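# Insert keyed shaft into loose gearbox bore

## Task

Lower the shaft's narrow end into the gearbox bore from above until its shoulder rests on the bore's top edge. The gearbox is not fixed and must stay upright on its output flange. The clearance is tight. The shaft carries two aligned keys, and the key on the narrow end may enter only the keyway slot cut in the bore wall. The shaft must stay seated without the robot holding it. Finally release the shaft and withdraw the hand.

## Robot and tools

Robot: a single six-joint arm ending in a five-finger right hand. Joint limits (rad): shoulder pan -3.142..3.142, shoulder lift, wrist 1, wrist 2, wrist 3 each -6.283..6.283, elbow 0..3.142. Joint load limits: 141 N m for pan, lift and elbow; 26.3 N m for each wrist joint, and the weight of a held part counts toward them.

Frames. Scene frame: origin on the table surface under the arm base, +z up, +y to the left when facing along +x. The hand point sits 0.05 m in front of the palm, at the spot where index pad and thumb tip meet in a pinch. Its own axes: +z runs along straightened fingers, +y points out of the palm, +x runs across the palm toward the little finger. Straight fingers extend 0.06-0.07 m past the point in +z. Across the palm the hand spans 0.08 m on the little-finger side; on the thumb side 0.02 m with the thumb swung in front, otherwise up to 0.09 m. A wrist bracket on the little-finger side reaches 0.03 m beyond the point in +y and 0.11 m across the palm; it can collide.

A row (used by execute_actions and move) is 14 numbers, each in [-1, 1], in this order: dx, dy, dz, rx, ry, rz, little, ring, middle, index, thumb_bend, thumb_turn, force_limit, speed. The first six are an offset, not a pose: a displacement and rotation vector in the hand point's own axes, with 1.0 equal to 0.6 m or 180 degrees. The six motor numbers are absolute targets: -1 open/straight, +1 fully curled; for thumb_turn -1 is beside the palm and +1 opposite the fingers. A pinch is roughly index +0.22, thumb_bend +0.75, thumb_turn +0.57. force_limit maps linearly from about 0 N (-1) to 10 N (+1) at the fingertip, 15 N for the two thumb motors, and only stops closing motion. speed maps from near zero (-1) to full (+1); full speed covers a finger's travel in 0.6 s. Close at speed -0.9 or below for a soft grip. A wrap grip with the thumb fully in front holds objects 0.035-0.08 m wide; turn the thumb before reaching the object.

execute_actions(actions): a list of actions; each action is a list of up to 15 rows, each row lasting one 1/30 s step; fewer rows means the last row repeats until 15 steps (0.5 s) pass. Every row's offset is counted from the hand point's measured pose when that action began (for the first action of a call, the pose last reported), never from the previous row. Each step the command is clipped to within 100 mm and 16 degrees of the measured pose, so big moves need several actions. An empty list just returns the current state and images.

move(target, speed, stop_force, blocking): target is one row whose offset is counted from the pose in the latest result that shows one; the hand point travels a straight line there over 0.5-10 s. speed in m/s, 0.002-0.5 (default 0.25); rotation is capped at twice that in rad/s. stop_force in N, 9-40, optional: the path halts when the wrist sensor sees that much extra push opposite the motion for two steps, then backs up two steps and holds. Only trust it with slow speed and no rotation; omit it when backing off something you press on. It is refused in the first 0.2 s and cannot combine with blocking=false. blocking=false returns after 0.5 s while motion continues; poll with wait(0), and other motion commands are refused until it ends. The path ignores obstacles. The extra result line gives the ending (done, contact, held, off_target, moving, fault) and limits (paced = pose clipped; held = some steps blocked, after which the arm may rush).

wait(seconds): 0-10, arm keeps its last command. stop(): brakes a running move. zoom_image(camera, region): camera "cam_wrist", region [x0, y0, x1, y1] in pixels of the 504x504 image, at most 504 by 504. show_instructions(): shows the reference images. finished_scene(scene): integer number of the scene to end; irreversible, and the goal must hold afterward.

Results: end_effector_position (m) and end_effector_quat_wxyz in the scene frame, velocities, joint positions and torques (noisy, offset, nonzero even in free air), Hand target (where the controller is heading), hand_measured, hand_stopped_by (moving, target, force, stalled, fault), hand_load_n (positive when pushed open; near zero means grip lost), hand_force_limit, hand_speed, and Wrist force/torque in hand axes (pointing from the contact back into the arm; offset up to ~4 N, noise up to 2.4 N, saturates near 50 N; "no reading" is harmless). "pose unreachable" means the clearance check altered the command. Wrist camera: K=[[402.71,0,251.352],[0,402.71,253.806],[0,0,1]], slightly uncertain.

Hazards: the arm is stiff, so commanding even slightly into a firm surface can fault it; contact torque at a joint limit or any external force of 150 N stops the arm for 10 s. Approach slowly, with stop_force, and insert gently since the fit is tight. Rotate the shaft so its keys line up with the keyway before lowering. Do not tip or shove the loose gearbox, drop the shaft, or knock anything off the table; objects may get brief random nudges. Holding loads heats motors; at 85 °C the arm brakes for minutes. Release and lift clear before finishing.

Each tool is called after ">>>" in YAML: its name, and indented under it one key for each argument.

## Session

>>> execute_actions:
  actions: []

Scene clock: 0.00 s.
end_effector_position=(+0.4900, +0.0020, +0.1696) hand_measured=(-1.000, -1.000, -1.000, -1.000, -1.000, -1.000) hand_load_n=(+0.0, +0.0, +0.0, +0.0, +0.0, +0.0) hand_stopped_by=(target, target, target, target, target, target) hand_force_limit=0.00 hand_speed=-0.80 end_effector_quat_wxyz=(+0.269, +0.455, +0.589, +0.612) end_effector_velocity=(-0.000, +0.000, +0.000) end_effector_angular_velocity=(-0.000, -0.000, -0.000)
Joint positions: [-0.898 -1.361  2.465 -0.643  0.233 -0.209]
Joint velocities: [-0.    -0.001  0.001 -0.001 -0.     0.001]
Joint torques (N m, as the arm reports them, + toward a larger angle): no reading
Motor temperatures (°C, as the motors report them): [28 30 27 36 30 39]
Wrist force (N, on the end effector, along its own x y z axes, offset not removed): no reading
Wrist torque (N m, same axes, about the end effector's origin, offset not removed): no reading
Hand target: +0.490, +0.002, +0.170; +0.269, +0.455, +0.589, +0.612
camera_calibration (this result's frames):
cam_wrist: T_world_to_cam=[[0.223015, -0.219947, 0.949678, -0.272737], [-0.145651, -0.970796, -0.190634, 0.096936], [0.963872, -0.0958068, -0.248538, -0.300915], [0, 0, 0, 1]] pos_world=[0.364987, 0.00528784, 0.202703]

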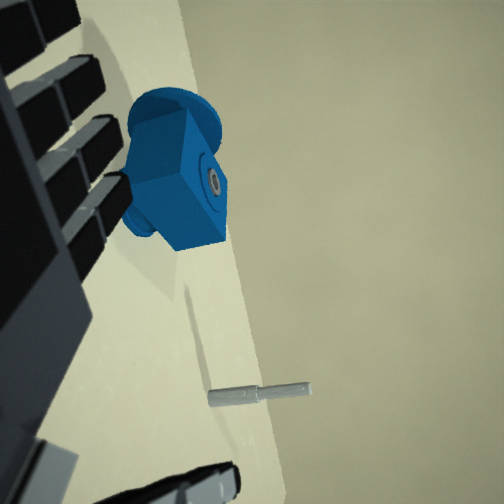

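>>> zoom_image:
  camera: "cam_wrist"
  region: [110, 80, 250, 260]

>>> zoom_image:
  camera: "cam_wrist"
  region: [195, 360, 325, 425]

Region (110, 80, 250, 260) of cam_wrist's 504x504 image, scaled by 2.800, with more detail than that image has.

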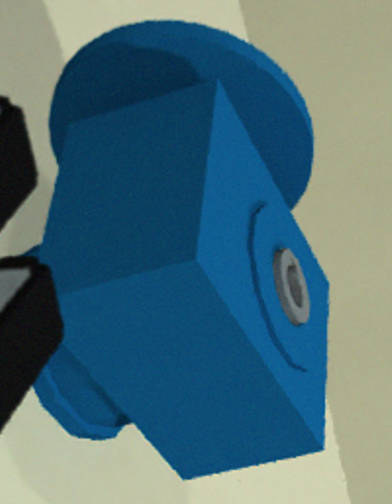

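Region (195, 360, 325, 425) of cam_wrist's 504x504 image, scaled by 3.877, with more detail than that image has.

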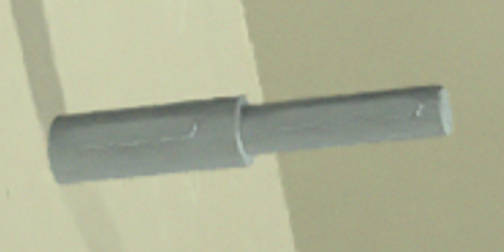

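>>> move:
  target: [-0.5853,0.0483,0.2048,-0.0159,0.0342,0.4218,-1,-1,-0.6,-0.6,1.0,1.0,0.3,0.3]
  speed: 0.25

Scene clock: 90.57 s.
end_effector_position=(+0.7582, -0.2480, +0.1014) hand_measured=(-1.000, -1.000, -0.600, -0.600, +1.000, +1.000) hand_load_n=(+0.0, +0.0, +0.0, +0.0, +0.0, +0.0) hand_stopped_by=(target, target, target, target, target, target) hand_force_limit=0.30 hand_speed=0.30 end_effector_quat_wxyz=(-0.183, +0.684, +0.184, +0.682) end_effector_velocity=(+0.002, -0.001, -0.001) end_effector_angular_velocity=(+0.019, -0.006, -0.001)
Joint positions: [-0.82  -0.833  1.524 -0.697  0.263  1.573]
Joint velocities: [ 0.    -0.001  0.016 -0.072  0.002  0.069]
Joint torques (N m, as the arm reports them, + toward a larger angle): [  7.88 -39.46  -8.4   -2.28   2.18   2.83]
Motor temperatures (°C, as the motors report them): [28 30 27 36 30 39]
Wrist force (N, on the end effector, along its own x y z axes, offset not removed): [-1.1 -2.3 0.4]
Wrist torque (N m, same axes, about the end effector's origin, offset not removed): [-0.32 0.08 -0.12]
Hand target: +0.758, -0.248, +0.101; -0.183, +0.683, +0.183, +0.683
Off the commanded pose: 0.001 m, 0 deg.
move: done
camera_calibration (this result's frames):
cam_wrist: T_world_to_cam=[[0.489179, -0.870109, -0.0601241, -0.583338], [-0.522605, -0.237225, -0.818907, 0.411778], [0.698275, 0.432013, -0.570769, -0.235426], [0, 0, 0, 1]] pos_world=[0.664946, -0.308176, 0.167762]

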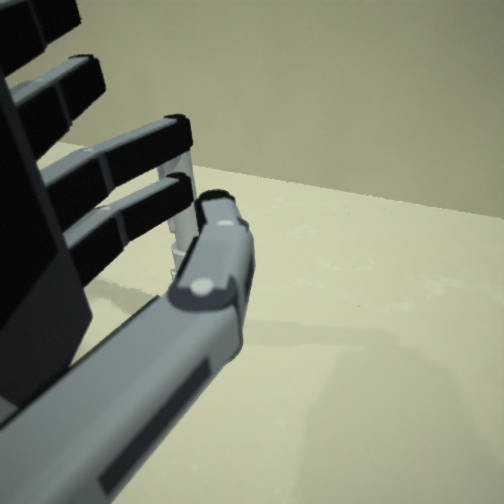

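>>> move:
  target: [0,0,-0.06,0,0,0,-1,-1,-0.6,-0.6,1.0,1.0,0.3,0.3]
  speed: 0.08

>>> move:
  target: [0,-0.05,0,0,0,0,-1,-1,-1,-1,1.0,1.0,0.3,0.3]
  speed: 0.08

Scene clock: 94.90 s.
end_effector_position=(+0.7273, -0.2658, +0.1015) hand_measured=(-1.000, -1.000, -0.600, -0.600, +1.000, +1.000) hand_load_n=(+0.0, +0.0, +0.0, +0.0, +0.0, +0.0) hand_stopped_by=(target, target, target, target, target, target) hand_force_limit=0.30 hand_speed=0.30 end_effector_quat_wxyz=(-0.183, +0.684, +0.184, +0.682) end_effector_velocity=(-0.002, -0.001, -0.000) end_effector_angular_velocity=(-0.001, -0.001, +0.000)
Joint positions: [-0.88  -0.862  1.582 -0.727  0.203  1.575]
Joint velocities: [-0.005 -0.002  0.005 -0.006 -0.005  0.002]
Joint torques (N m, as the arm reports them, + toward a larger angle): [ -6.77 -54.67  -7.87  -1.84  -2.32   2.96]
Motor temperatures (°C, as the motors report them): [28 30 27 36 30 39]
Wrist force (N, on the end effector, along its own x y z axes, offset not removed): [-0.7 -1.7 -0.4]
Wrist torque (N m, same axes, about the end effector's origin, offset not removed): [-0.14 0.05 -0.02]
Hand target: +0.727, -0.266, +0.102; -0.183, +0.684, +0.184, +0.682
Off the commanded pose: 0.000 m, 0 deg.
move: done
camera_calibration (this result's frames):
cam_wrist: T_world_to_cam=[[0.489174, -0.870109, -0.0601543, -0.583735], [-0.522564, -0.237167, -0.818949, 0.391501], [0.698309, 0.432043, -0.570704, -0.206117], [0, 0, 0, 1]] pos_world=[0.634066, -0.326011, 0.167873]

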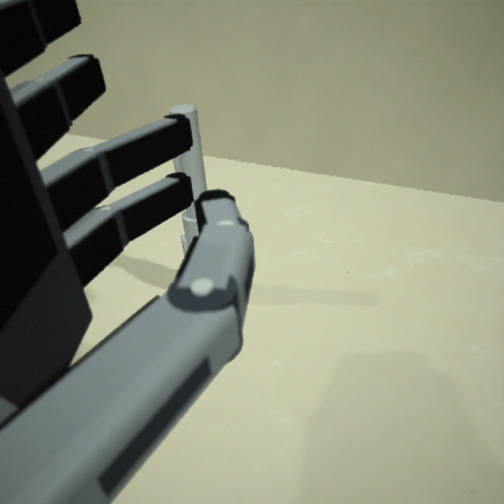

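Scene clock: 95.80 s.
end_effector_position=(+0.7125, -0.2401, +0.1014) hand_measured=(-1.000, -1.000, -1.000, -1.000, +1.000, +1.000) hand_load_n=(+0.0, +0.0, +0.0, +0.0, +0.0, +0.0) hand_stopped_by=(target, target, target, target, target, target) hand_force_limit=0.30 hand_speed=0.30 end_effector_quat_wxyz=(-0.183, +0.684, +0.184, +0.682) end_effector_velocity=(-0.001, +0.002, +0.001) end_effector_angular_velocity=(-0.001, -0.003, +0.000)
Joint positions: [-0.869 -0.909  1.673 -0.77   0.214  1.573]
Joint velocities: [ 0.001 -0.006  0.011 -0.014  0.001  0.007]
Joint torques (N m, as the arm reports them, + toward a larger angle): [  6.87 -51.51  -8.31  -2.45   1.99   2.88]
Motor temperatures (°C, as the motors report them): [28 30 27 36 30 39]
Wrist force (N, on the end effector, along its own x y z axes, offset not removed): [-0.8 -1.3 -0.3]
Wrist torque (N m, same axes, about the end effector's origin, offset not removed): [-0.11 0.02 -0.08]
Hand target: +0.712, -0.240, +0.101; -0.183, +0.684, +0.184, +0.682
Off the commanded pose: 0.000 m, 0 deg.
move: done
camera_calibration (this result's frames):
cam_wrist: T_world_to_cam=[[0.489205, -0.870094, -0.0601306, -0.554119], [-0.522778, -0.237345, -0.818761, 0.389816], [0.698128, 0.431977, -0.570976, -0.206788], [0, 0, 0, 1]] pos_world=[0.619229, -0.300287, 0.167776]

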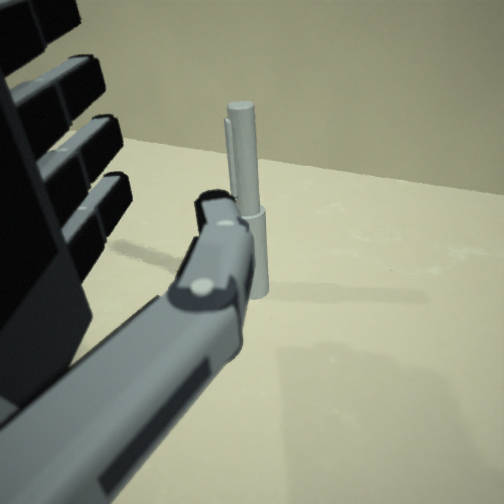

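>>> execute_actions:
  actions: []

Scene clock: 107.47 s.
end_effector_position=(+0.7123, -0.2398, +0.1014) hand_measured=(-1.000, -1.000, -1.000, -1.000, +1.000, +1.000) hand_load_n=(+0.0, +0.0, +0.0, +0.0, +0.0, +0.0) hand_stopped_by=(target, target, target, target, target, target) hand_force_limit=0.30 hand_speed=0.30 end_effector_quat_wxyz=(-0.183, +0.684, +0.184, +0.682) end_effector_velocity=(-0.000, +0.000, +0.000) end_effector_angular_velocity=(+0.002, +0.001, +0.000)
Joint positions: [-0.869 -0.91   1.675 -0.771  0.214  1.574]
Joint velocities: [-0.    -0.001  0.     0.001 -0.     0.002]
Joint torques (N m, as the arm reports them, + toward a larger angle): [  7.55 -51.86  -7.45  -2.25   2.     2.64]
Motor temperatures (°C, as the motors report them): [28 30 27 36 30 39]
Wrist force (N, on the end effector, along its own x y z axes, offset not removed): [-1.4 -1.8 -0.3]
Wrist torque (N m, same axes, about the end effector's origin, offset not removed): [-0.15 0.14 -0.17]
Hand target: +0.712, -0.240, +0.101; -0.183, +0.684, +0.184, +0.682
Off the commanded pose: 0.000 m, 0 deg.
camera_calibration (this result's frames):
cam_wrist: T_world_to_cam=[[0.489175, -0.870109, -0.0601443, -0.553785], [-0.522629, -0.237218, -0.818894, 0.389731], [0.69826, 0.432016, -0.570785, -0.206886], [0, 0, 0, 1]] pos_world=[0.619043, -0.300024, 0.167754]

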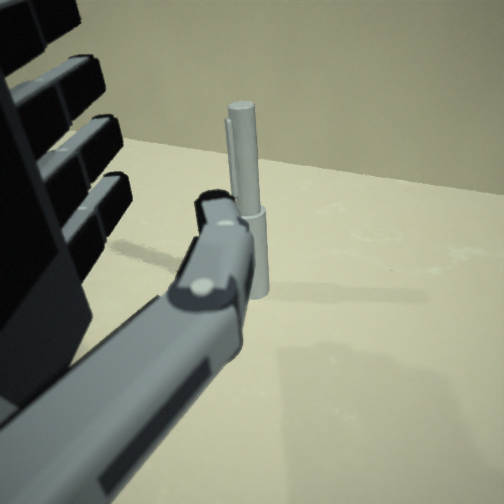

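>>> move:
  target: [-0.0283, 0.0083, 0.1, 0, 0, 0, -1, -1, -1, -1, 1, 1, 0.3, 0.3]
  speed: 0.1

Scene clock: 114.77 s.
end_effector_position=(+0.7664, -0.2143, +0.0843) hand_measured=(-1.000, -1.000, -1.000, -1.000, +1.000, +1.000) hand_load_n=(+0.0, +0.0, +0.0, +0.0, +0.0, +0.0) hand_stopped_by=(target, target, target, target, target, target) hand_force_limit=0.30 hand_speed=0.30 end_effector_quat_wxyz=(-0.183, +0.684, +0.184, +0.682) end_effector_velocity=(+0.002, +0.001, -0.000) end_effector_angular_velocity=(-0.002, -0.001, +0.001)
Joint positions: [-0.768 -0.824  1.565 -0.745  0.314  1.571]
Joint velocities: [ 0.004  0.004 -0.007  0.005  0.003 -0.003]
Joint torques (N m, as the arm reports them, + toward a larger angle): [  7.64 -37.13 -27.38   0.89   1.83  -2.41]
Motor temperatures (°C, as the motors report them): [28 30 27 36 30 39]
Wrist force (N, on the end effector, along its own x y z axes, offset not removed): [-1.5 -1.2 1.4]
Wrist torque (N m, same axes, about the end effector's origin, offset not removed): [-0.20 0.09 -0.10]
Hand target: +0.767, -0.214, +0.084; -0.183, +0.684, +0.184, +0.682
Off the commanded pose: 0.000 m, 0 deg.
move: done
camera_calibration (this result's frames):
cam_wrist: T_world_to_cam=[[0.489168, -0.870118, -0.0600714, -0.559125], [-0.522727, -0.237342, -0.818795, 0.410099], [0.698191, 0.43193, -0.570935, -0.265377], [0, 0, 0, 1]] pos_world=[0.67316, -0.274547, 0.150686]

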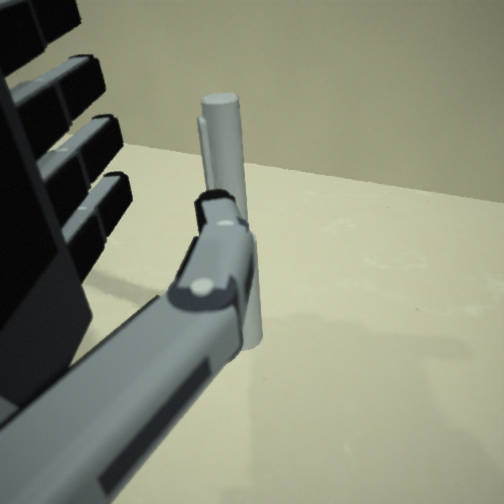

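>>> move:
  target: [0, 0.005, 0.02, 0, 0, 0, -1, -1, -1, -1, 1, 1, 0.3, 0.3]
  speed: 0.03

Scene clock: 121.33 s.
end_effector_position=(+0.7780, -0.2110, +0.0843) hand_measured=(-1.000, -1.000, -1.000, -1.000, +1.000, +1.000) hand_load_n=(+0.0, +0.0, +0.0, +0.0, +0.0, +0.0) hand_stopped_by=(target, target, target, target, target, target) hand_force_limit=0.30 hand_speed=0.30 end_effector_quat_wxyz=(-0.183, +0.684, +0.184, +0.682) end_effector_velocity=(+0.003, +0.000, -0.000) end_effector_angular_velocity=(-0.004, -0.002, +0.000)
Joint positions: [-0.751 -0.809  1.535 -0.729  0.332  1.571]
Joint velocities: [ 0.004  0.004 -0.008  0.004  0.003 -0.005]
Joint torques (N m, as the arm reports them, + toward a larger angle): [  8.92 -39.8  -25.75   0.83   2.33  -2.52]
Motor temperatures (°C, as the motors report them): [28 30 27 36 30 39]
Wrist force (N, on the end effector, along its own x y z axes, offset not removed): [-1.1 -1.8 -0.1]
Wrist torque (N m, same axes, about the end effector's origin, offset not removed): [-0.22 0.07 -0.08]
Hand target: +0.778, -0.211, +0.084; -0.183, +0.684, +0.184, +0.682
Off the commanded pose: 0.000 m, 0 deg.
move: done
camera_calibration (this result's frames):
cam_wrist: T_world_to_cam=[[0.489164, -0.870113, -0.0601869, -0.56189], [-0.522764, -0.237252, -0.818797, 0.416962], [0.698167, 0.431989, -0.570919, -0.274892], [0, 0, 0, 1]] pos_world=[0.68475, -0.271232, 0.150648]

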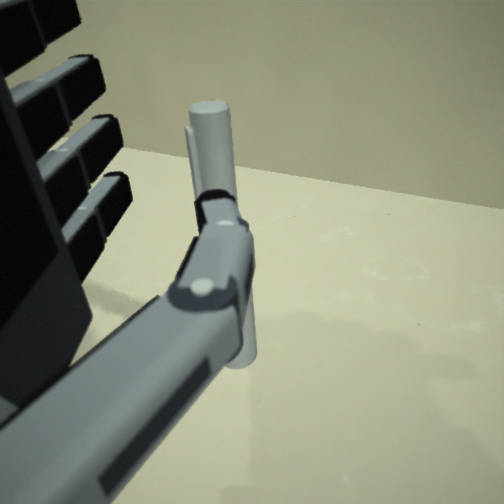

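>>> zoom_image:
  camera: "cam_wrist"
  region: [140, 80, 300, 240]

Region (140, 80, 300, 240) of cam_wrist's 504x504 image, scaled by 3.150, with more detail than that image has.

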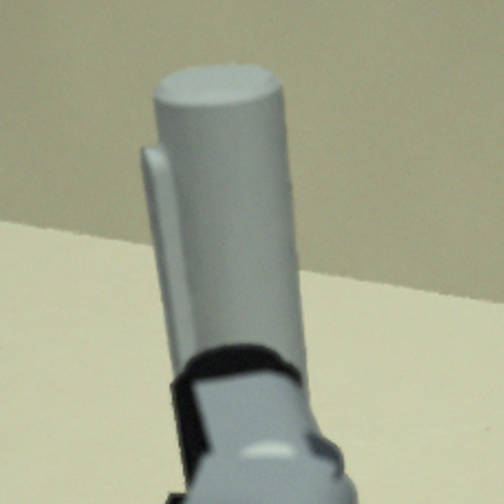

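>>> move:
  target: [0, 0, 0.0083, 0, 0, 0, -1, -1, -1, -1, 1, 1, 0.3, 0.3]
  speed: 0.01

>>> zoom_image:
  camera: "cam_wrist"
  region: [140, 80, 300, 240]

Scene clock: 129.33 s.
end_effector_position=(+0.7821, -0.2087, +0.0843) hand_measured=(-1.000, -1.000, -1.000, -1.000, +1.000, +1.000) hand_load_n=(+0.0, +0.0, +0.0, +0.0, +0.0, +0.0) hand_stopped_by=(target, target, target, target, target, target) hand_force_limit=0.30 hand_speed=0.30 end_effector_quat_wxyz=(-0.183, +0.684, +0.184, +0.682) end_effector_velocity=(+0.002, +0.001, +0.001) end_effector_angular_velocity=(+0.000, -0.000, -0.001)
Joint positions: [-0.743 -0.804  1.525 -0.725  0.339  1.571]
Joint velocities: [ 0.004  0.002 -0.005  0.003  0.004  0.001]
Joint torques (N m, as the arm reports them, + toward a larger angle): [  8.23 -39.25 -27.35   1.22   2.09   2.55]
Motor temperatures (°C, as the motors report them): [28 30 27 36 30 39]
Wrist force (N, on the end effector, along its own x y z axes, offset not removed): [-0.5 -3.1 0.7]
Wrist torque (N m, same axes, about the end effector's origin, offset not removed): [-0.50 0.02 -0.19]
Hand target: +0.782, -0.209, +0.084; -0.183, +0.684, +0.184, +0.682
Off the commanded pose: 0.000 m, 0 deg.
move: done
camera_calibration (this result's frames):
cam_wrist: T_world_to_cam=[[0.489167, -0.870112, -0.0601755, -0.561843], [-0.522759, -0.237263, -0.818797, 0.419629], [0.698168, 0.431986, -0.57092, -0.278758], [0, 0, 0, 1]] pos_world=[0.68882, -0.268884, 0.150633]

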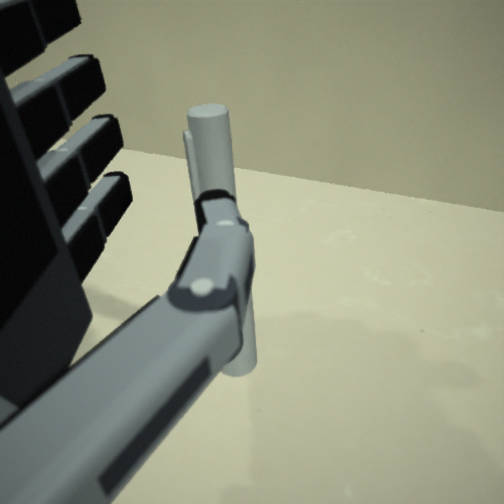

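Region (140, 80, 300, 240) of cam_wrist's 504x504 image, scaled by 3.150, with more detail than that image has.

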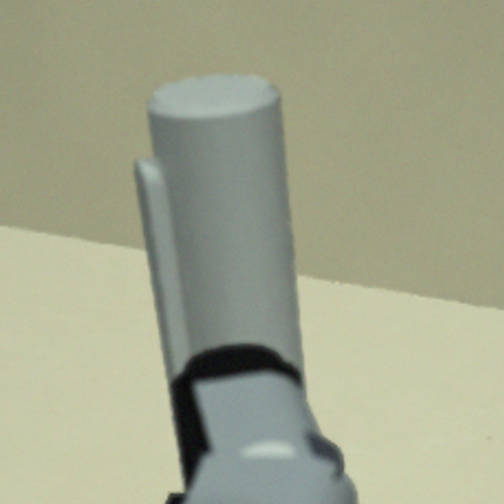

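>>> move:
  target: [0, 0, 0.006, 0, 0, 0, -1, -1, -0.5, -0.5, 1, 1, -0.9, 0.0]
  speed: 0.008

>>> zoom_image:
  camera: "cam_wrist"
  region: [140, 80, 300, 240]

Scene clock: 135.33 s.
end_effector_position=(+0.7850, -0.2070, +0.0842) hand_measured=(-1.000, -1.000, -0.500, -0.500, +1.000, +1.000) hand_load_n=(+0.0, +0.0, +0.0, +0.0, +0.0, +0.0) hand_stopped_by=(target, target, target, target, target, target) hand_force_limit=-0.90 hand_speed=0.00 end_effector_quat_wxyz=(-0.183, +0.684, +0.184, +0.682) end_effector_velocity=(+0.001, +0.001, -0.000) end_effector_angular_velocity=(+0.001, +0.001, -0.000)
Joint positions: [-0.738 -0.801  1.519 -0.721  0.345  1.571]
Joint velocities: [ 0.003  0.002 -0.004  0.002  0.003  0.   ]
Joint torques (N m, as the arm reports them, + toward a larger angle): [  8.76 -38.88 -29.33   1.29   1.84  -2.16]
Motor temperatures (°C, as the motors report them): [28 30 27 36 30 39]
Wrist force (N, on the end effector, along its own x y z axes, offset not removed): [-0.9 -1.7 0.6]
Wrist torque (N m, same axes, about the end effector's origin, offset not removed): [-0.24 -0.04 -0.09]
Hand target: +0.785, -0.207, +0.084; -0.183, +0.684, +0.184, +0.682
Off the commanded pose: 0.000 m, 0 deg.
move: done
camera_calibration (this result's frames):
cam_wrist: T_world_to_cam=[[0.489169, -0.87011, -0.060195, -0.561802], [-0.522767, -0.23725, -0.818796, 0.42157], [0.698161, 0.431997, -0.57092, -0.28155], [0, 0, 0, 1]] pos_world=[0.691766, -0.267183, 0.15062]

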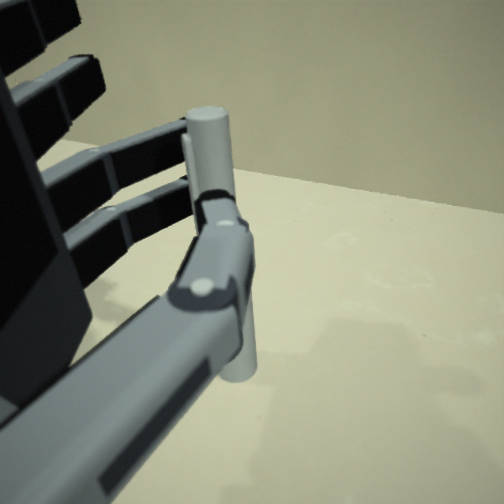

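Region (140, 80, 300, 240) of cam_wrist's 504x504 image, scaled by 3.150, with more detail than that image has.

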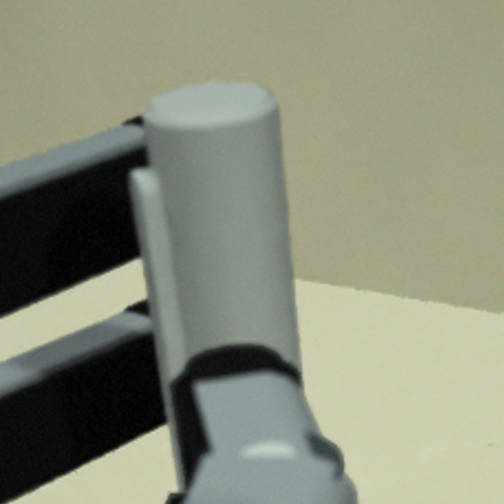

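>>> move:
  target: [0, 0, 0.0, 0, 0, 0, -1, -1, -0.5, 0.05, 1, 1, -0.96, -0.88]
  speed: 0.008

Scene clock: 139.23 s.
end_effector_position=(+0.7850, -0.2070, +0.0842) hand_measured=(-1.000, -1.000, -0.500, -0.294, +1.000, +1.000) hand_load_n=(+0.0, +0.0, +0.0, +0.0, +0.0, +0.0) hand_stopped_by=(target, target, target, force, target, target) hand_force_limit=-0.96 hand_speed=-0.88 end_effector_quat_wxyz=(-0.183, +0.684, +0.184, +0.682) end_effector_velocity=(+0.000, +0.000, -0.001) end_effector_angular_velocity=(+0.002, +0.002, +0.000)
Joint positions: [-0.738 -0.801  1.519 -0.721  0.345  1.571]
Joint velocities: [ 0.     0.001 -0.001 -0.    -0.     0.003]
Joint torques (N m, as the arm reports them, + toward a larger angle): [ -5.56 -56.24  -8.62  -2.59  -2.18   2.6 ]
Motor temperatures (°C, as the motors report them): [28 30 27 36 30 39]
Wrist force (N, on the end effector, along its own x y z axes, offset not removed): [-1.8 -2.4 0.3]
Wrist torque (N m, same axes, about the end effector's origin, offset not removed): [-0.29 0.10 -0.14]
Hand target: +0.785, -0.207, +0.084; -0.183, +0.684, +0.184, +0.682
Off the commanded pose: 0.000 m, 0 deg.
move: done
camera_calibration (this result's frames):
cam_wrist: T_world_to_cam=[[0.489174, -0.870107, -0.0601896, -0.561805], [-0.522764, -0.237257, -0.818796, 0.421566], [0.69816, 0.431999, -0.57092, -0.281548], [0, 0, 0, 1]] pos_world=[0.691765, -0.267183, 0.15062]

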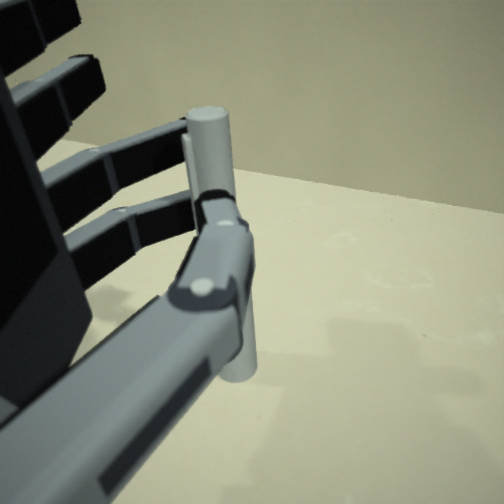

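>>> move:
  target: [0, 0, 0.0125, 0, 0, 0, -1, -1, -0.5, 0.05, 1, 1, -0.96, -0.88]
  speed: 0.01

>>> move:
  target: [0, 0, 0.0, 0, 0, 0, -1, -1, -0.3, 0.07, 1, 1, -0.96, -0.88]
  speed: 0.01

>>> zoom_image:
  camera: "cam_wrist"
  region: [140, 80, 300, 240]

Scene clock: 142.63 s.
end_effector_position=(+0.7913, -0.2034, +0.0842) hand_measured=(-1.000, -1.000, -0.500, -0.294, +1.000, +1.000) hand_load_n=(+0.0, +0.0, +0.0, +0.0, +0.0, +0.0) hand_stopped_by=(target, target, target, force, target, target) hand_force_limit=-0.96 hand_speed=-0.88 end_effector_quat_wxyz=(-0.183, +0.684, +0.184, +0.682) end_effector_velocity=(+0.002, +0.001, +0.001) end_effector_angular_velocity=(-0.002, -0.002, +0.000)
Joint positions: [-0.727 -0.794  1.505 -0.714  0.356  1.571]
Joint velocities: [ 0.004  0.002 -0.006  0.003  0.003 -0.002]
Joint torques (N m, as the arm reports them, + toward a larger angle): [  8.32 -36.62 -24.75   1.22   1.84  -2.5 ]
Motor temperatures (°C, as the motors report them): [28 30 27 36 30 39]
Wrist force (N, on the end effector, along its own x y z axes, offset not removed): [-0.7 -2.0 0.9]
Wrist torque (N m, same axes, about the end effector's origin, offset not removed): [-0.42 -0.03 -0.08]
Hand target: +0.792, -0.203, +0.084; -0.183, +0.684, +0.184, +0.682
Off the commanded pose: 0.000 m, 0 deg.
move: done
camera_calibration (this result's frames):
cam_wrist: T_world_to_cam=[[0.489175, -0.870104, -0.0602278, -0.561718], [-0.522781, -0.237233, -0.818792, 0.425676], [0.698146, 0.432018, -0.570923, -0.287458], [0, 0, 0, 1]] pos_world=[0.698001, -0.263581, 0.150593]

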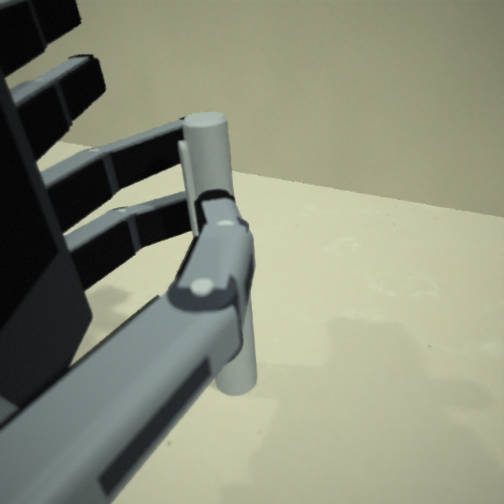

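Scene clock: 143.90 s.
end_effector_position=(+0.7913, -0.2034, +0.0842) hand_measured=(-1.000, -1.000, -0.300, -0.194, +1.000, +1.000) hand_load_n=(+0.0, +0.0, +0.0, +0.0, +0.0, +0.0) hand_stopped_by=(target, target, target, force, target, target) hand_force_limit=-0.96 hand_speed=-0.88 end_effector_quat_wxyz=(-0.183, +0.684, +0.184, +0.682) end_effector_velocity=(+0.000, +0.000, +0.000) end_effector_angular_velocity=(-0.001, -0.000, +0.000)
Joint positions: [-0.727 -0.794  1.505 -0.714  0.356  1.571]
Joint velocities: [ 0.    -0.     0.     0.     0.    -0.001]
Joint torques (N m, as the arm reports them, + toward a larger angle): [ -5.52 -57.08  -8.11  -2.56  -2.15   2.62]
Motor temperatures (°C, as the motors report them): [28 30 27 36 30 39]
Wrist force (N, on the end effector, along its own x y z axes, offset not removed): [-1.9 -1.6 0.4]
Wrist torque (N m, same axes, about the end effector's origin, offset not removed): [-0.19 0.21 -0.17]
Hand target: +0.791, -0.203, +0.084; -0.183, +0.684, +0.184, +0.682
Off the commanded pose: 0.000 m, 0 deg.
move: done
camera_calibration (this result's frames):
cam_wrist: T_world_to_cam=[[0.489176, -0.870104, -0.0602217, -0.561719], [-0.52278, -0.237238, -0.818791, 0.425674], [0.698147, 0.432015, -0.570924, -0.287459], [0, 0, 0, 1]] pos_world=[0.698001, -0.263581, 0.150594]

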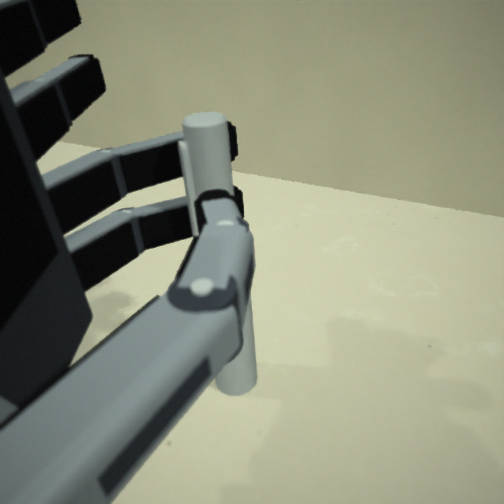

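Region (140, 80, 300, 240) of cam_wrist's 504x504 image, scaled by 3.150, with more detail than that image has.

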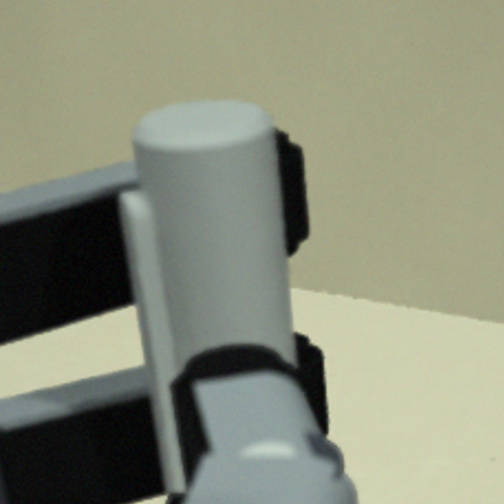

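>>> move:
  target: [0, -0.0033, 0.01, 0, 0, 0, -1, -1, -0.3, 0.07, 1, 1, -0.96, -0.88]
  speed: 0.01

>>> move:
  target: [0, 0, 0.0, 0, 0, 0, -1, -1, -0.2, 0.09, 1, 1, -0.96, -0.88]
  speed: 0.01

>>> zoom_image:
  camera: "cam_wrist"
  region: [140, 80, 300, 240]

Scene clock: 150.63 s.
end_effector_position=(+0.7953, -0.1989, +0.0842) hand_measured=(-1.000, -1.000, -0.300, -0.194, +1.000, +1.000) hand_load_n=(+0.0, +0.0, +0.0, +0.0, +0.0, +0.0) hand_stopped_by=(target, target, target, force, target, target) hand_force_limit=-0.96 hand_speed=-0.88 end_effector_quat_wxyz=(-0.183, +0.684, +0.184, +0.682) end_effector_velocity=(+0.001, +0.002, -0.001) end_effector_angular_velocity=(-0.002, -0.001, -0.000)
Joint positions: [-0.717 -0.791  1.499 -0.711  0.366  1.571]
Joint velocities: [ 0.004  0.002 -0.001  0.     0.004 -0.002]
Joint torques (N m, as the arm reports them, + toward a larger angle): [  8.41 -40.4  -26.14   1.52   2.26  -2.81]
Motor temperatures (°C, as the motors report them): [28 30 27 36 30 39]
Wrist force (N, on the end effector, along its own x y z axes, offset not removed): [-1.3 -1.5 1.5]
Wrist torque (N m, same axes, about the end effector's origin, offset not removed): [-0.22 0.08 -0.10]
Hand target: +0.795, -0.199, +0.084; -0.183, +0.684, +0.184, +0.682
Off the commanded pose: 0.000 m, 0 deg.
move: done
camera_calibration (this result's frames):
cam_wrist: T_world_to_cam=[[0.489179, -0.870099, -0.0602557, -0.559762], [-0.522802, -0.237223, -0.818781, 0.428834], [0.698127, 0.432033, -0.570935, -0.292201], [0, 0, 0, 1]] pos_world=[0.702013, -0.259078, 0.150565]

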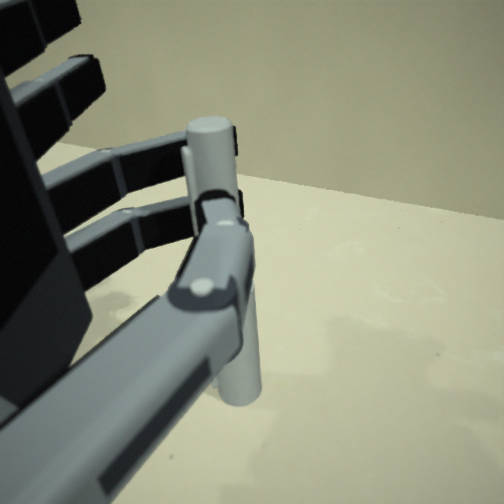

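Scene clock: 151.43 s.
end_effector_position=(+0.7953, -0.1989, +0.0842) hand_measured=(-1.000, -1.000, -0.200, -0.088, +1.000, +1.000) hand_load_n=(+0.0, +0.0, +0.0, +0.0, +0.0, +0.0) hand_stopped_by=(target, target, target, force, target, target) hand_force_limit=-0.96 hand_speed=-0.88 end_effector_quat_wxyz=(-0.183, +0.684, +0.184, +0.682) end_effector_velocity=(-0.000, +0.000, -0.000) end_effector_angular_velocity=(+0.001, +0.000, +0.001)
Joint positions: [-0.717 -0.791  1.499 -0.711  0.366  1.571]
Joint velocities: [-0.     0.    -0.    -0.001 -0.001  0.002]
Joint torques (N m, as the arm reports them, + toward a larger angle): [ -5.51 -53.63 -13.72  -0.31  -2.14   0.15]
Motor temperatures (°C, as the motors report them): [28 30 27 36 30 39]
Wrist force (N, on the end effector, along its own x y z axes, offset not removed): [-1.9 -2.5 0.4]
Wrist torque (N m, same axes, about the end effector's origin, offset not removed): [-0.32 0.24 -0.16]
Hand target: +0.795, -0.199, +0.084; -0.183, +0.684, +0.184, +0.682
Off the commanded pose: 0.000 m, 0 deg.
move: done
camera_calibration (this result's frames):
cam_wrist: T_world_to_cam=[[0.489175, -0.870104, -0.0602288, -0.559784], [-0.522795, -0.237241, -0.818781, 0.428833], [0.698136, 0.432015, -0.570938, -0.292219], [0, 0, 0, 1]] pos_world=[0.702033, -0.25909, 0.150567]

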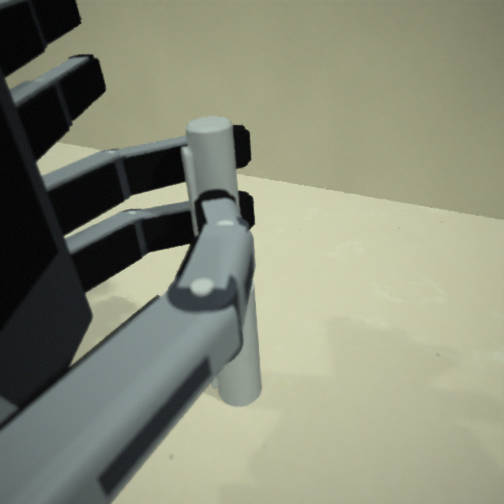

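Region (140, 80, 300, 240) of cam_wrist's 504x504 image, scaled by 3.150, with more detail than that image has.

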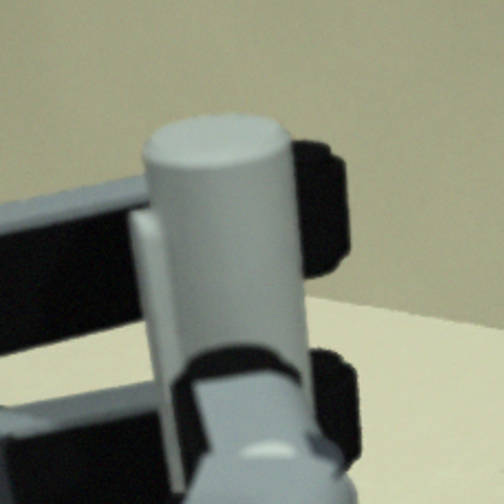

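>>> move:
  target: [-0.0067, 0, 0.0067, 0, 0, 0, -1, -1, -0.2, 0.09, 1, 1, -0.96, -0.88]
  speed: 0.008

>>> move:
  target: [0, 0, 0.0, 0, 0, 0, -1, -1, -0.1, 0.11, 1, 1, -0.96, -0.88]
  speed: 0.01

>>> zoom_image:
  camera: "cam_wrist"
  region: [140, 80, 300, 240]

Scene clock: 156.27 s.
end_effector_position=(+0.7986, -0.1970, +0.0803) hand_measured=(-1.000, -1.000, -0.200, -0.088, +1.000, +1.000) hand_load_n=(+0.0, +0.0, +0.0, +0.0, +0.0, +0.0) hand_stopped_by=(target, target, target, force, target, target) hand_force_limit=-0.96 hand_speed=-0.88 end_effector_quat_wxyz=(-0.183, +0.684, +0.184, +0.682) end_effector_velocity=(+0.001, +0.001, -0.002) end_effector_angular_velocity=(+0.001, +0.002, -0.000)
Joint positions: [-0.711 -0.781  1.492 -0.714  0.372  1.571]
Joint velocities: [ 0.002  0.004 -0.002 -0.     0.002  0.   ]
Joint torques (N m, as the arm reports them, + toward a larger angle): [  7.3  -39.29 -25.48  -2.6    2.28  -2.36]
Motor temperatures (°C, as the motors report them): [28 30 27 36 30 39]
Wrist force (N, on the end effector, along its own x y z axes, offset not removed): [-1.1 -1.3 0.7]
Wrist torque (N m, same axes, about the end effector's origin, offset not removed): [-0.18 0.06 -0.05]
Hand target: +0.799, -0.197, +0.080; -0.183, +0.684, +0.184, +0.682
Off the commanded pose: 0.000 m, 0 deg.
move: done
camera_calibration (this result's frames):
cam_wrist: T_world_to_cam=[[0.489176, -0.870103, -0.060228, -0.559985], [-0.522805, -0.237249, -0.818772, 0.427868], [0.698127, 0.432011, -0.570951, -0.297573], [0, 0, 0, 1]] pos_world=[0.705367, -0.257179, 0.1467]

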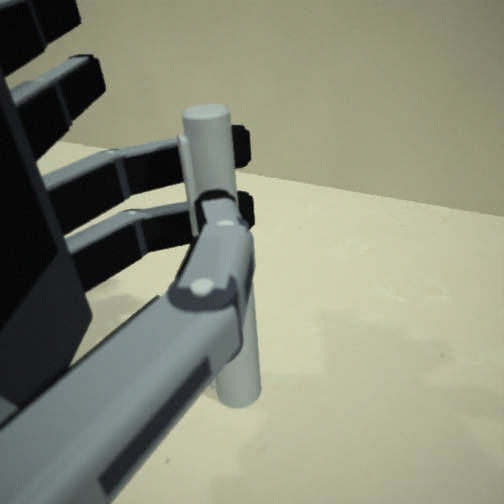

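Scene clock: 157.03 s.
end_effector_position=(+0.7987, -0.1970, +0.0804) hand_measured=(-1.000, -1.000, -0.100, -0.050, +1.000, +1.000) hand_load_n=(+0.0, +0.0, +0.0, +0.5, +0.5, +0.0) hand_stopped_by=(target, target, target, force, target, target) hand_force_limit=-0.96 hand_speed=-0.88 end_effector_quat_wxyz=(-0.183, +0.684, +0.184, +0.682) end_effector_velocity=(+0.000, -0.000, +0.001) end_effector_angular_velocity=(-0.002, -0.002, -0.000)
Joint positions: [-0.711 -0.781  1.492 -0.714  0.372  1.571]
Joint velocities: [-0.    -0.    -0.    -0.     0.    -0.002]
Joint torques (N m, as the arm reports them, + toward a larger angle): [ -5.39 -57.76 -14.    -1.55  -1.1   -2.04]
Motor temperatures (°C, as the motors report them): [28 30 27 36 30 39]
Wrist force (N, on the end effector, along its own x y z axes, offset not removed): [-1.3 -2.3 0.3]
Wrist torque (N m, same axes, about the end effector's origin, offset not removed): [-0.27 0.00 -0.13]
Hand target: +0.799, -0.197, +0.080; -0.183, +0.684, +0.184, +0.682
Off the commanded pose: 0.000 m, 0 deg.
move: done
camera_calibration (this result's frames):
cam_wrist: T_world_to_cam=[[0.489143, -0.87013, -0.0601128, -0.560008], [-0.522737, -0.23729, -0.818804, 0.42786], [0.698201, 0.431935, -0.570918, -0.297648], [0, 0, 0, 1]] pos_world=[0.705401, -0.257188, 0.146738]

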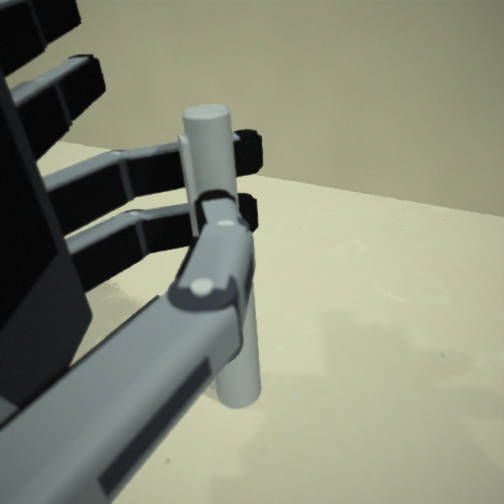

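Region (140, 80, 300, 240) of cam_wrist's 504x504 image, scaled by 3.150, with more detail than that image has.

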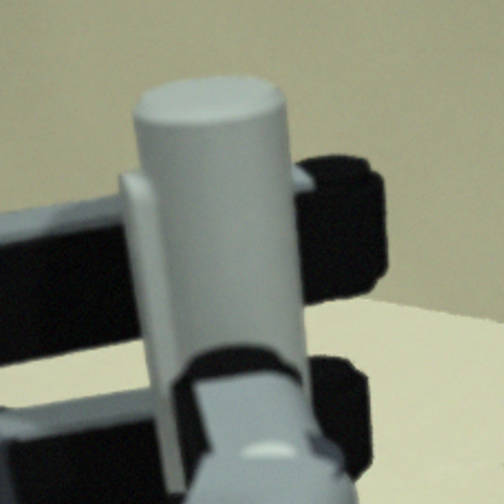

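>>> move:
  target: [0, 0, 0.0, 0, 0, 0, -1, -1, 0.1, 0.11, 1, 1, -0.9, -0.9]
  speed: 0.01

>>> move:
  target: [0, 0, 0.0, 0, 0, 0, -1, -1, 0.15, 0.15, 1, 1, 0.2, -0.92]
  speed: 0.01

Scene clock: 159.87 s.
end_effector_position=(+0.7986, -0.1970, +0.0803) hand_measured=(-1.000, -1.000, -0.050, -0.050, +1.000, +1.000) hand_load_n=(+0.0, +0.0, +1.0, +0.5, +0.5, +0.0) hand_stopped_by=(target, target, force, force, target, target) hand_force_limit=-0.90 hand_speed=-0.90 end_effector_quat_wxyz=(-0.183, +0.684, +0.184, +0.682) end_effector_velocity=(+0.000, -0.000, -0.000) end_effector_angular_velocity=(+0.000, -0.000, -0.000)
Joint positions: [-0.711 -0.781  1.492 -0.714  0.372  1.571]
Joint velocities: [-0.     0.    -0.    -0.002  0.     0.001]
Joint torques (N m, as the arm reports them, + toward a larger angle): [ -0.51 -54.17 -16.58   0.67  -0.2   -0.89]
Motor temperatures (°C, as the motors report them): [28 30 27 36 30 39]
Wrist force (N, on the end effector, along its own x y z axes, offset not removed): [-1.0 -2.0 -0.7]
Wrist torque (N m, same axes, about the end effector's origin, offset not removed): [-0.21 0.09 -0.14]
Hand target: +0.799, -0.197, +0.080; -0.183, +0.684, +0.184, +0.682
Off the commanded pose: 0.000 m, 0 deg.
move: done
camera_calibration (this result's frames):
cam_wrist: T_world_to_cam=[[0.489176, -0.870104, -0.0602189, -0.559987], [-0.5228, -0.237254, -0.818774, 0.427865], [0.698131, 0.432007, -0.570949, -0.297576], [0, 0, 0, 1]] pos_world=[0.705367, -0.257179, 0.146702]

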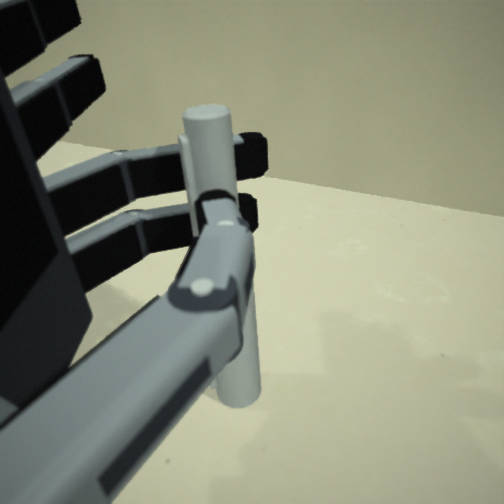

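Scene clock: 160.37 s.
end_effector_position=(+0.7986, -0.1970, +0.0803) hand_measured=(-1.000, -1.000, -0.026, -0.026, +0.998, +1.000) hand_load_n=(+0.0, +0.0, +6.5, +6.0, +5.0, +0.5) hand_stopped_by=(target, target, force, force, target, target) hand_force_limit=0.20 hand_speed=-0.92 end_effector_quat_wxyz=(-0.183, +0.684, +0.184, +0.682) end_effector_velocity=(+0.000, -0.000, -0.000) end_effector_angular_velocity=(-0.001, -0.001, -0.000)
Joint positions: [-0.711 -0.781  1.492 -0.714  0.372  1.571]
Joint velocities: [-0.     0.    -0.    -0.001 -0.    -0.001]
Joint torques (N m, as the arm reports them, + toward a larger angle): [ -1.3  -54.03 -16.49   0.66  -0.04  -0.96]
Motor temperatures (°C, as the motors report them): [28 30 27 36 30 39]
Wrist force (N, on the end effector, along its own x y z axes, offset not removed): [-1.6 -1.7 1.0]
Wrist torque (N m, same axes, about the end effector's origin, offset not removed): [-0.18 0.07 -0.11]
Hand target: +0.799, -0.197, +0.080; -0.183, +0.684, +0.184, +0.682
Off the commanded pose: 0.000 m, 0 deg.
move: done
camera_calibration (this result's frames):
cam_wrist: T_world_to_cam=[[0.489176, -0.870104, -0.0602187, -0.559987], [-0.5228, -0.237254, -0.818774, 0.427864], [0.698131, 0.432007, -0.570949, -0.297576], [0, 0, 0, 1]] pos_world=[0.705367, -0.257179, 0.146702]

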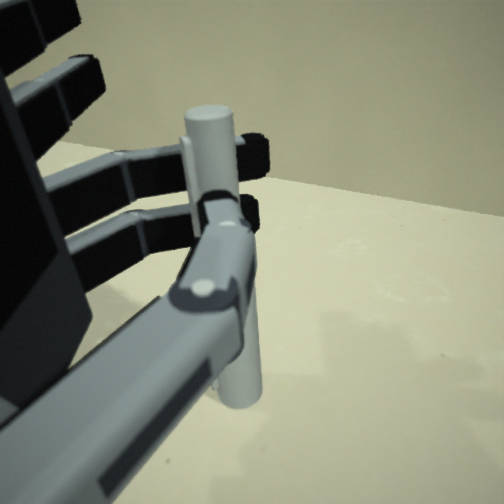

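>>> move:
  target: [0.1, 0, 0.0, 0, 0, 0, -1, -1, 0.15, 0.15, 1, 1, 0.2, -0.92]
  speed: 0.12

>>> move:
  target: [0.1, -0.44, 0.045, 0.1222, 0, 0, -1, -1, 0.15, 0.15, 1, 1, 0.2, -0.92]
  speed: 0.2

Scene clock: 207.67 s.
end_effector_position=(+0.7987, -0.1967, +0.1400) hand_measured=(-1.000, -1.000, -0.026, -0.026, +0.998, +1.000) hand_load_n=(+0.0, +0.0, +7.0, +5.5, +5.0, +0.5) hand_stopped_by=(target, target, force, force, target, target) hand_force_limit=0.20 hand_speed=-0.92 end_effector_quat_wxyz=(-0.183, +0.684, +0.184, +0.682) end_effector_velocity=(-0.000, +0.000, +0.003) end_effector_angular_velocity=(-0.003, -0.001, +0.002)
Joint positions: [-0.71  -0.868  1.467 -0.603  0.372  1.571]
Joint velocities: [-0.    -0.004 -0.003  0.009 -0.002 -0.004]
Joint torques (N m, as the arm reports them, + toward a larger angle): [ -4.72 -57.38 -31.23   0.6   -2.1   -2.25]
Motor temperatures (°C, as the motors report them): [28 30 27 36 30 39]
Wrist force (N, on the end effector, along its own x y z axes, offset not removed): [-2.9 -2.5 0.4]
Wrist torque (N m, same axes, about the end effector's origin, offset not removed): [-0.34 -0.01 -0.14]
Hand target: +0.799, -0.197, +0.140; -0.183, +0.684, +0.184, +0.682
Off the commanded pose: 0.000 m, 0 deg.
move: done
camera_calibration (this result's frames):
cam_wrist: T_world_to_cam=[[0.489133, -0.870127, -0.0602339, -0.55613], [-0.522704, -0.237148, -0.818866, 0.476753], [0.698233, 0.432019, -0.570816, -0.263769], [0, 0, 0, 1]] pos_world=[0.705394, -0.25689, 0.206335]

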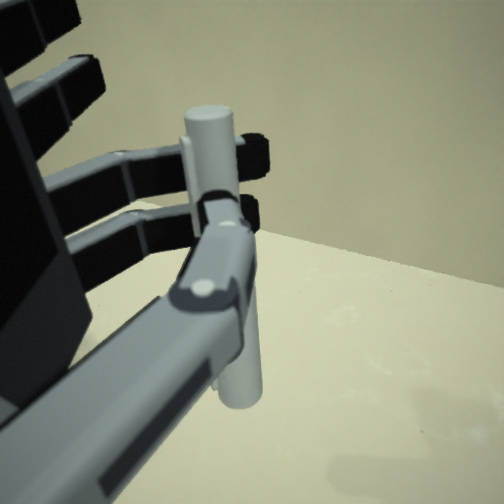

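Scene clock: 209.67 s.
end_effector_position=(+0.6899, +0.0454, +0.1988) hand_measured=(-1.000, -1.000, -0.026, -0.026, +0.998, +1.000) hand_load_n=(+0.0, +0.0, +7.0, +5.5, +5.0, +0.5) hand_stopped_by=(target, target, force, force, target, target) hand_force_limit=0.20 hand_speed=-0.92 end_effector_quat_wxyz=(-0.309, +0.637, +0.311, +0.634) end_effector_velocity=(-0.001, +0.002, +0.000) end_effector_angular_velocity=(+0.000, +0.001, +0.002)
Joint positions: [-0.537 -1.171  1.797 -0.622  0.162  1.564]
Joint velocities: [ 0.002 -0.002  0.003 -0.    -0.     0.001]
Joint torques (N m, as the arm reports them, + toward a larger angle): [  6.89 -43.27 -10.89   1.02  -2.13   2.43]
Motor temperatures (°C, as the motors report them): [28 30 27 36 30 39]
Wrist force (N, on the end effector, along its own x y z axes, offset not removed): [-3.9 -1.5 1.1]
Wrist torque (N m, same axes, about the end effector's origin, offset not removed): [-0.19 0.13 -0.13]
Hand target: +0.690, +0.046, +0.199; -0.310, +0.637, +0.311, +0.634
Off the commanded pose: 0.001 m, 0 deg.
move: done
camera_calibration (this result's frames):
cam_wrist: T_world_to_cam=[[0.779123, -0.623845, -0.0615198, -0.499793], [-0.397248, -0.415428, -0.818299, 0.446931], [0.484935, 0.661994, -0.571491, -0.121949], [0, 0, 0, 1]] pos_world=[0.62608, -0.0453963, 0.265284]

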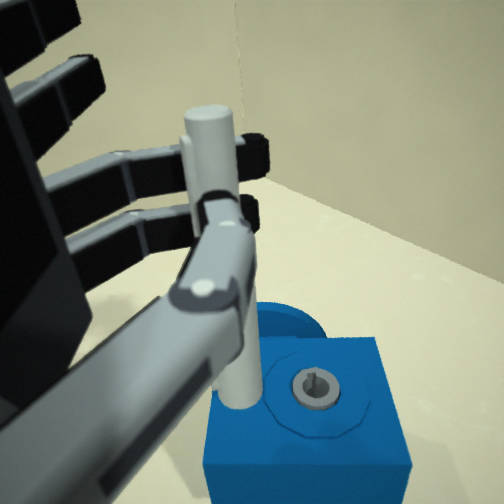

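>>> zoom_image:
  camera: "cam_wrist"
  region: [256, 340, 376, 440]

Region (256, 340, 376, 440) of cam_wrist's 504x504 image, scaled by 4.200, with more detail than that image has.

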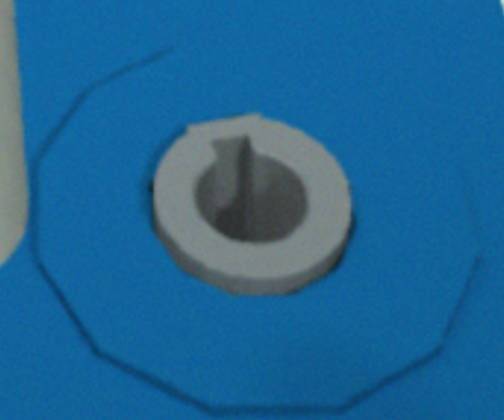

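>>> move:
  target: [0, -0.0015, 0.006, 0.1333, 0, 0, -1, -1, 0.15, 0.15, 1, 1, 0.2, -0.92]
  speed: 0.2

Scene clock: 256.30 s.
end_effector_position=(+0.6914, +0.0487, +0.1991) hand_measured=(-1.000, -1.000, -0.026, -0.026, +0.998, +1.000) hand_load_n=(+0.0, +0.0, +7.0, +5.5, +5.0, +0.5) hand_stopped_by=(target, target, force, force, target, target) hand_force_limit=0.20 hand_speed=-0.92 end_effector_quat_wxyz=(-0.434, +0.559, +0.435, +0.556) end_effector_velocity=(+0.000, +0.000, -0.000) end_effector_angular_velocity=(+0.008, -0.005, +0.015)
Joint positions: [-0.565 -0.974  1.477 -0.514 -0.283  1.579]
Joint velocities: [ 0.     0.018 -0.022  0.039 -0.014 -0.035]
Joint torques (N m, as the arm reports them, + toward a larger angle): [  9.03 -36.51 -28.22   2.51  -2.06  -2.52]
Motor temperatures (°C, as the motors report them): [28 30 27 36 30 39]
Wrist force (N, on the end effector, along its own x y z axes, offset not removed): [-2.7 -2.2 1.4]
Wrist torque (N m, same axes, about the end effector's origin, offset not removed): [-0.29 -0.08 -0.06]
Hand target: +0.691, +0.049, +0.199; -0.435, +0.559, +0.436, +0.556
Off the commanded pose: 0.000 m, 0 deg.
move: done
camera_calibration (this result's frames):
cam_wrist: T_world_to_cam=[[0.96493, -0.254779, -0.0632261, -0.644972], [-0.196467, -0.541181, -0.817633, 0.316324], [0.174099, 0.80138, -0.572258, 0.0835821], [0, 0, 0, 1]] pos_world=[0.669949, -0.0601176, 0.265689]

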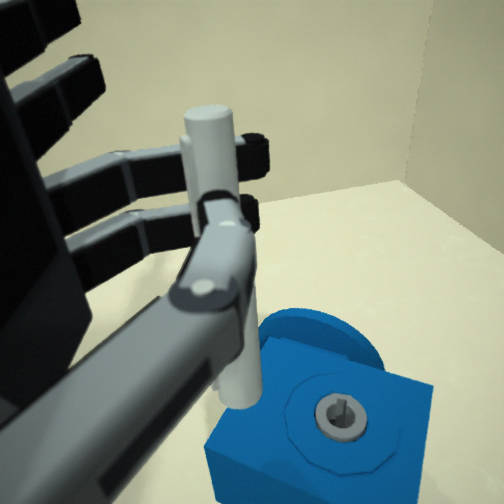

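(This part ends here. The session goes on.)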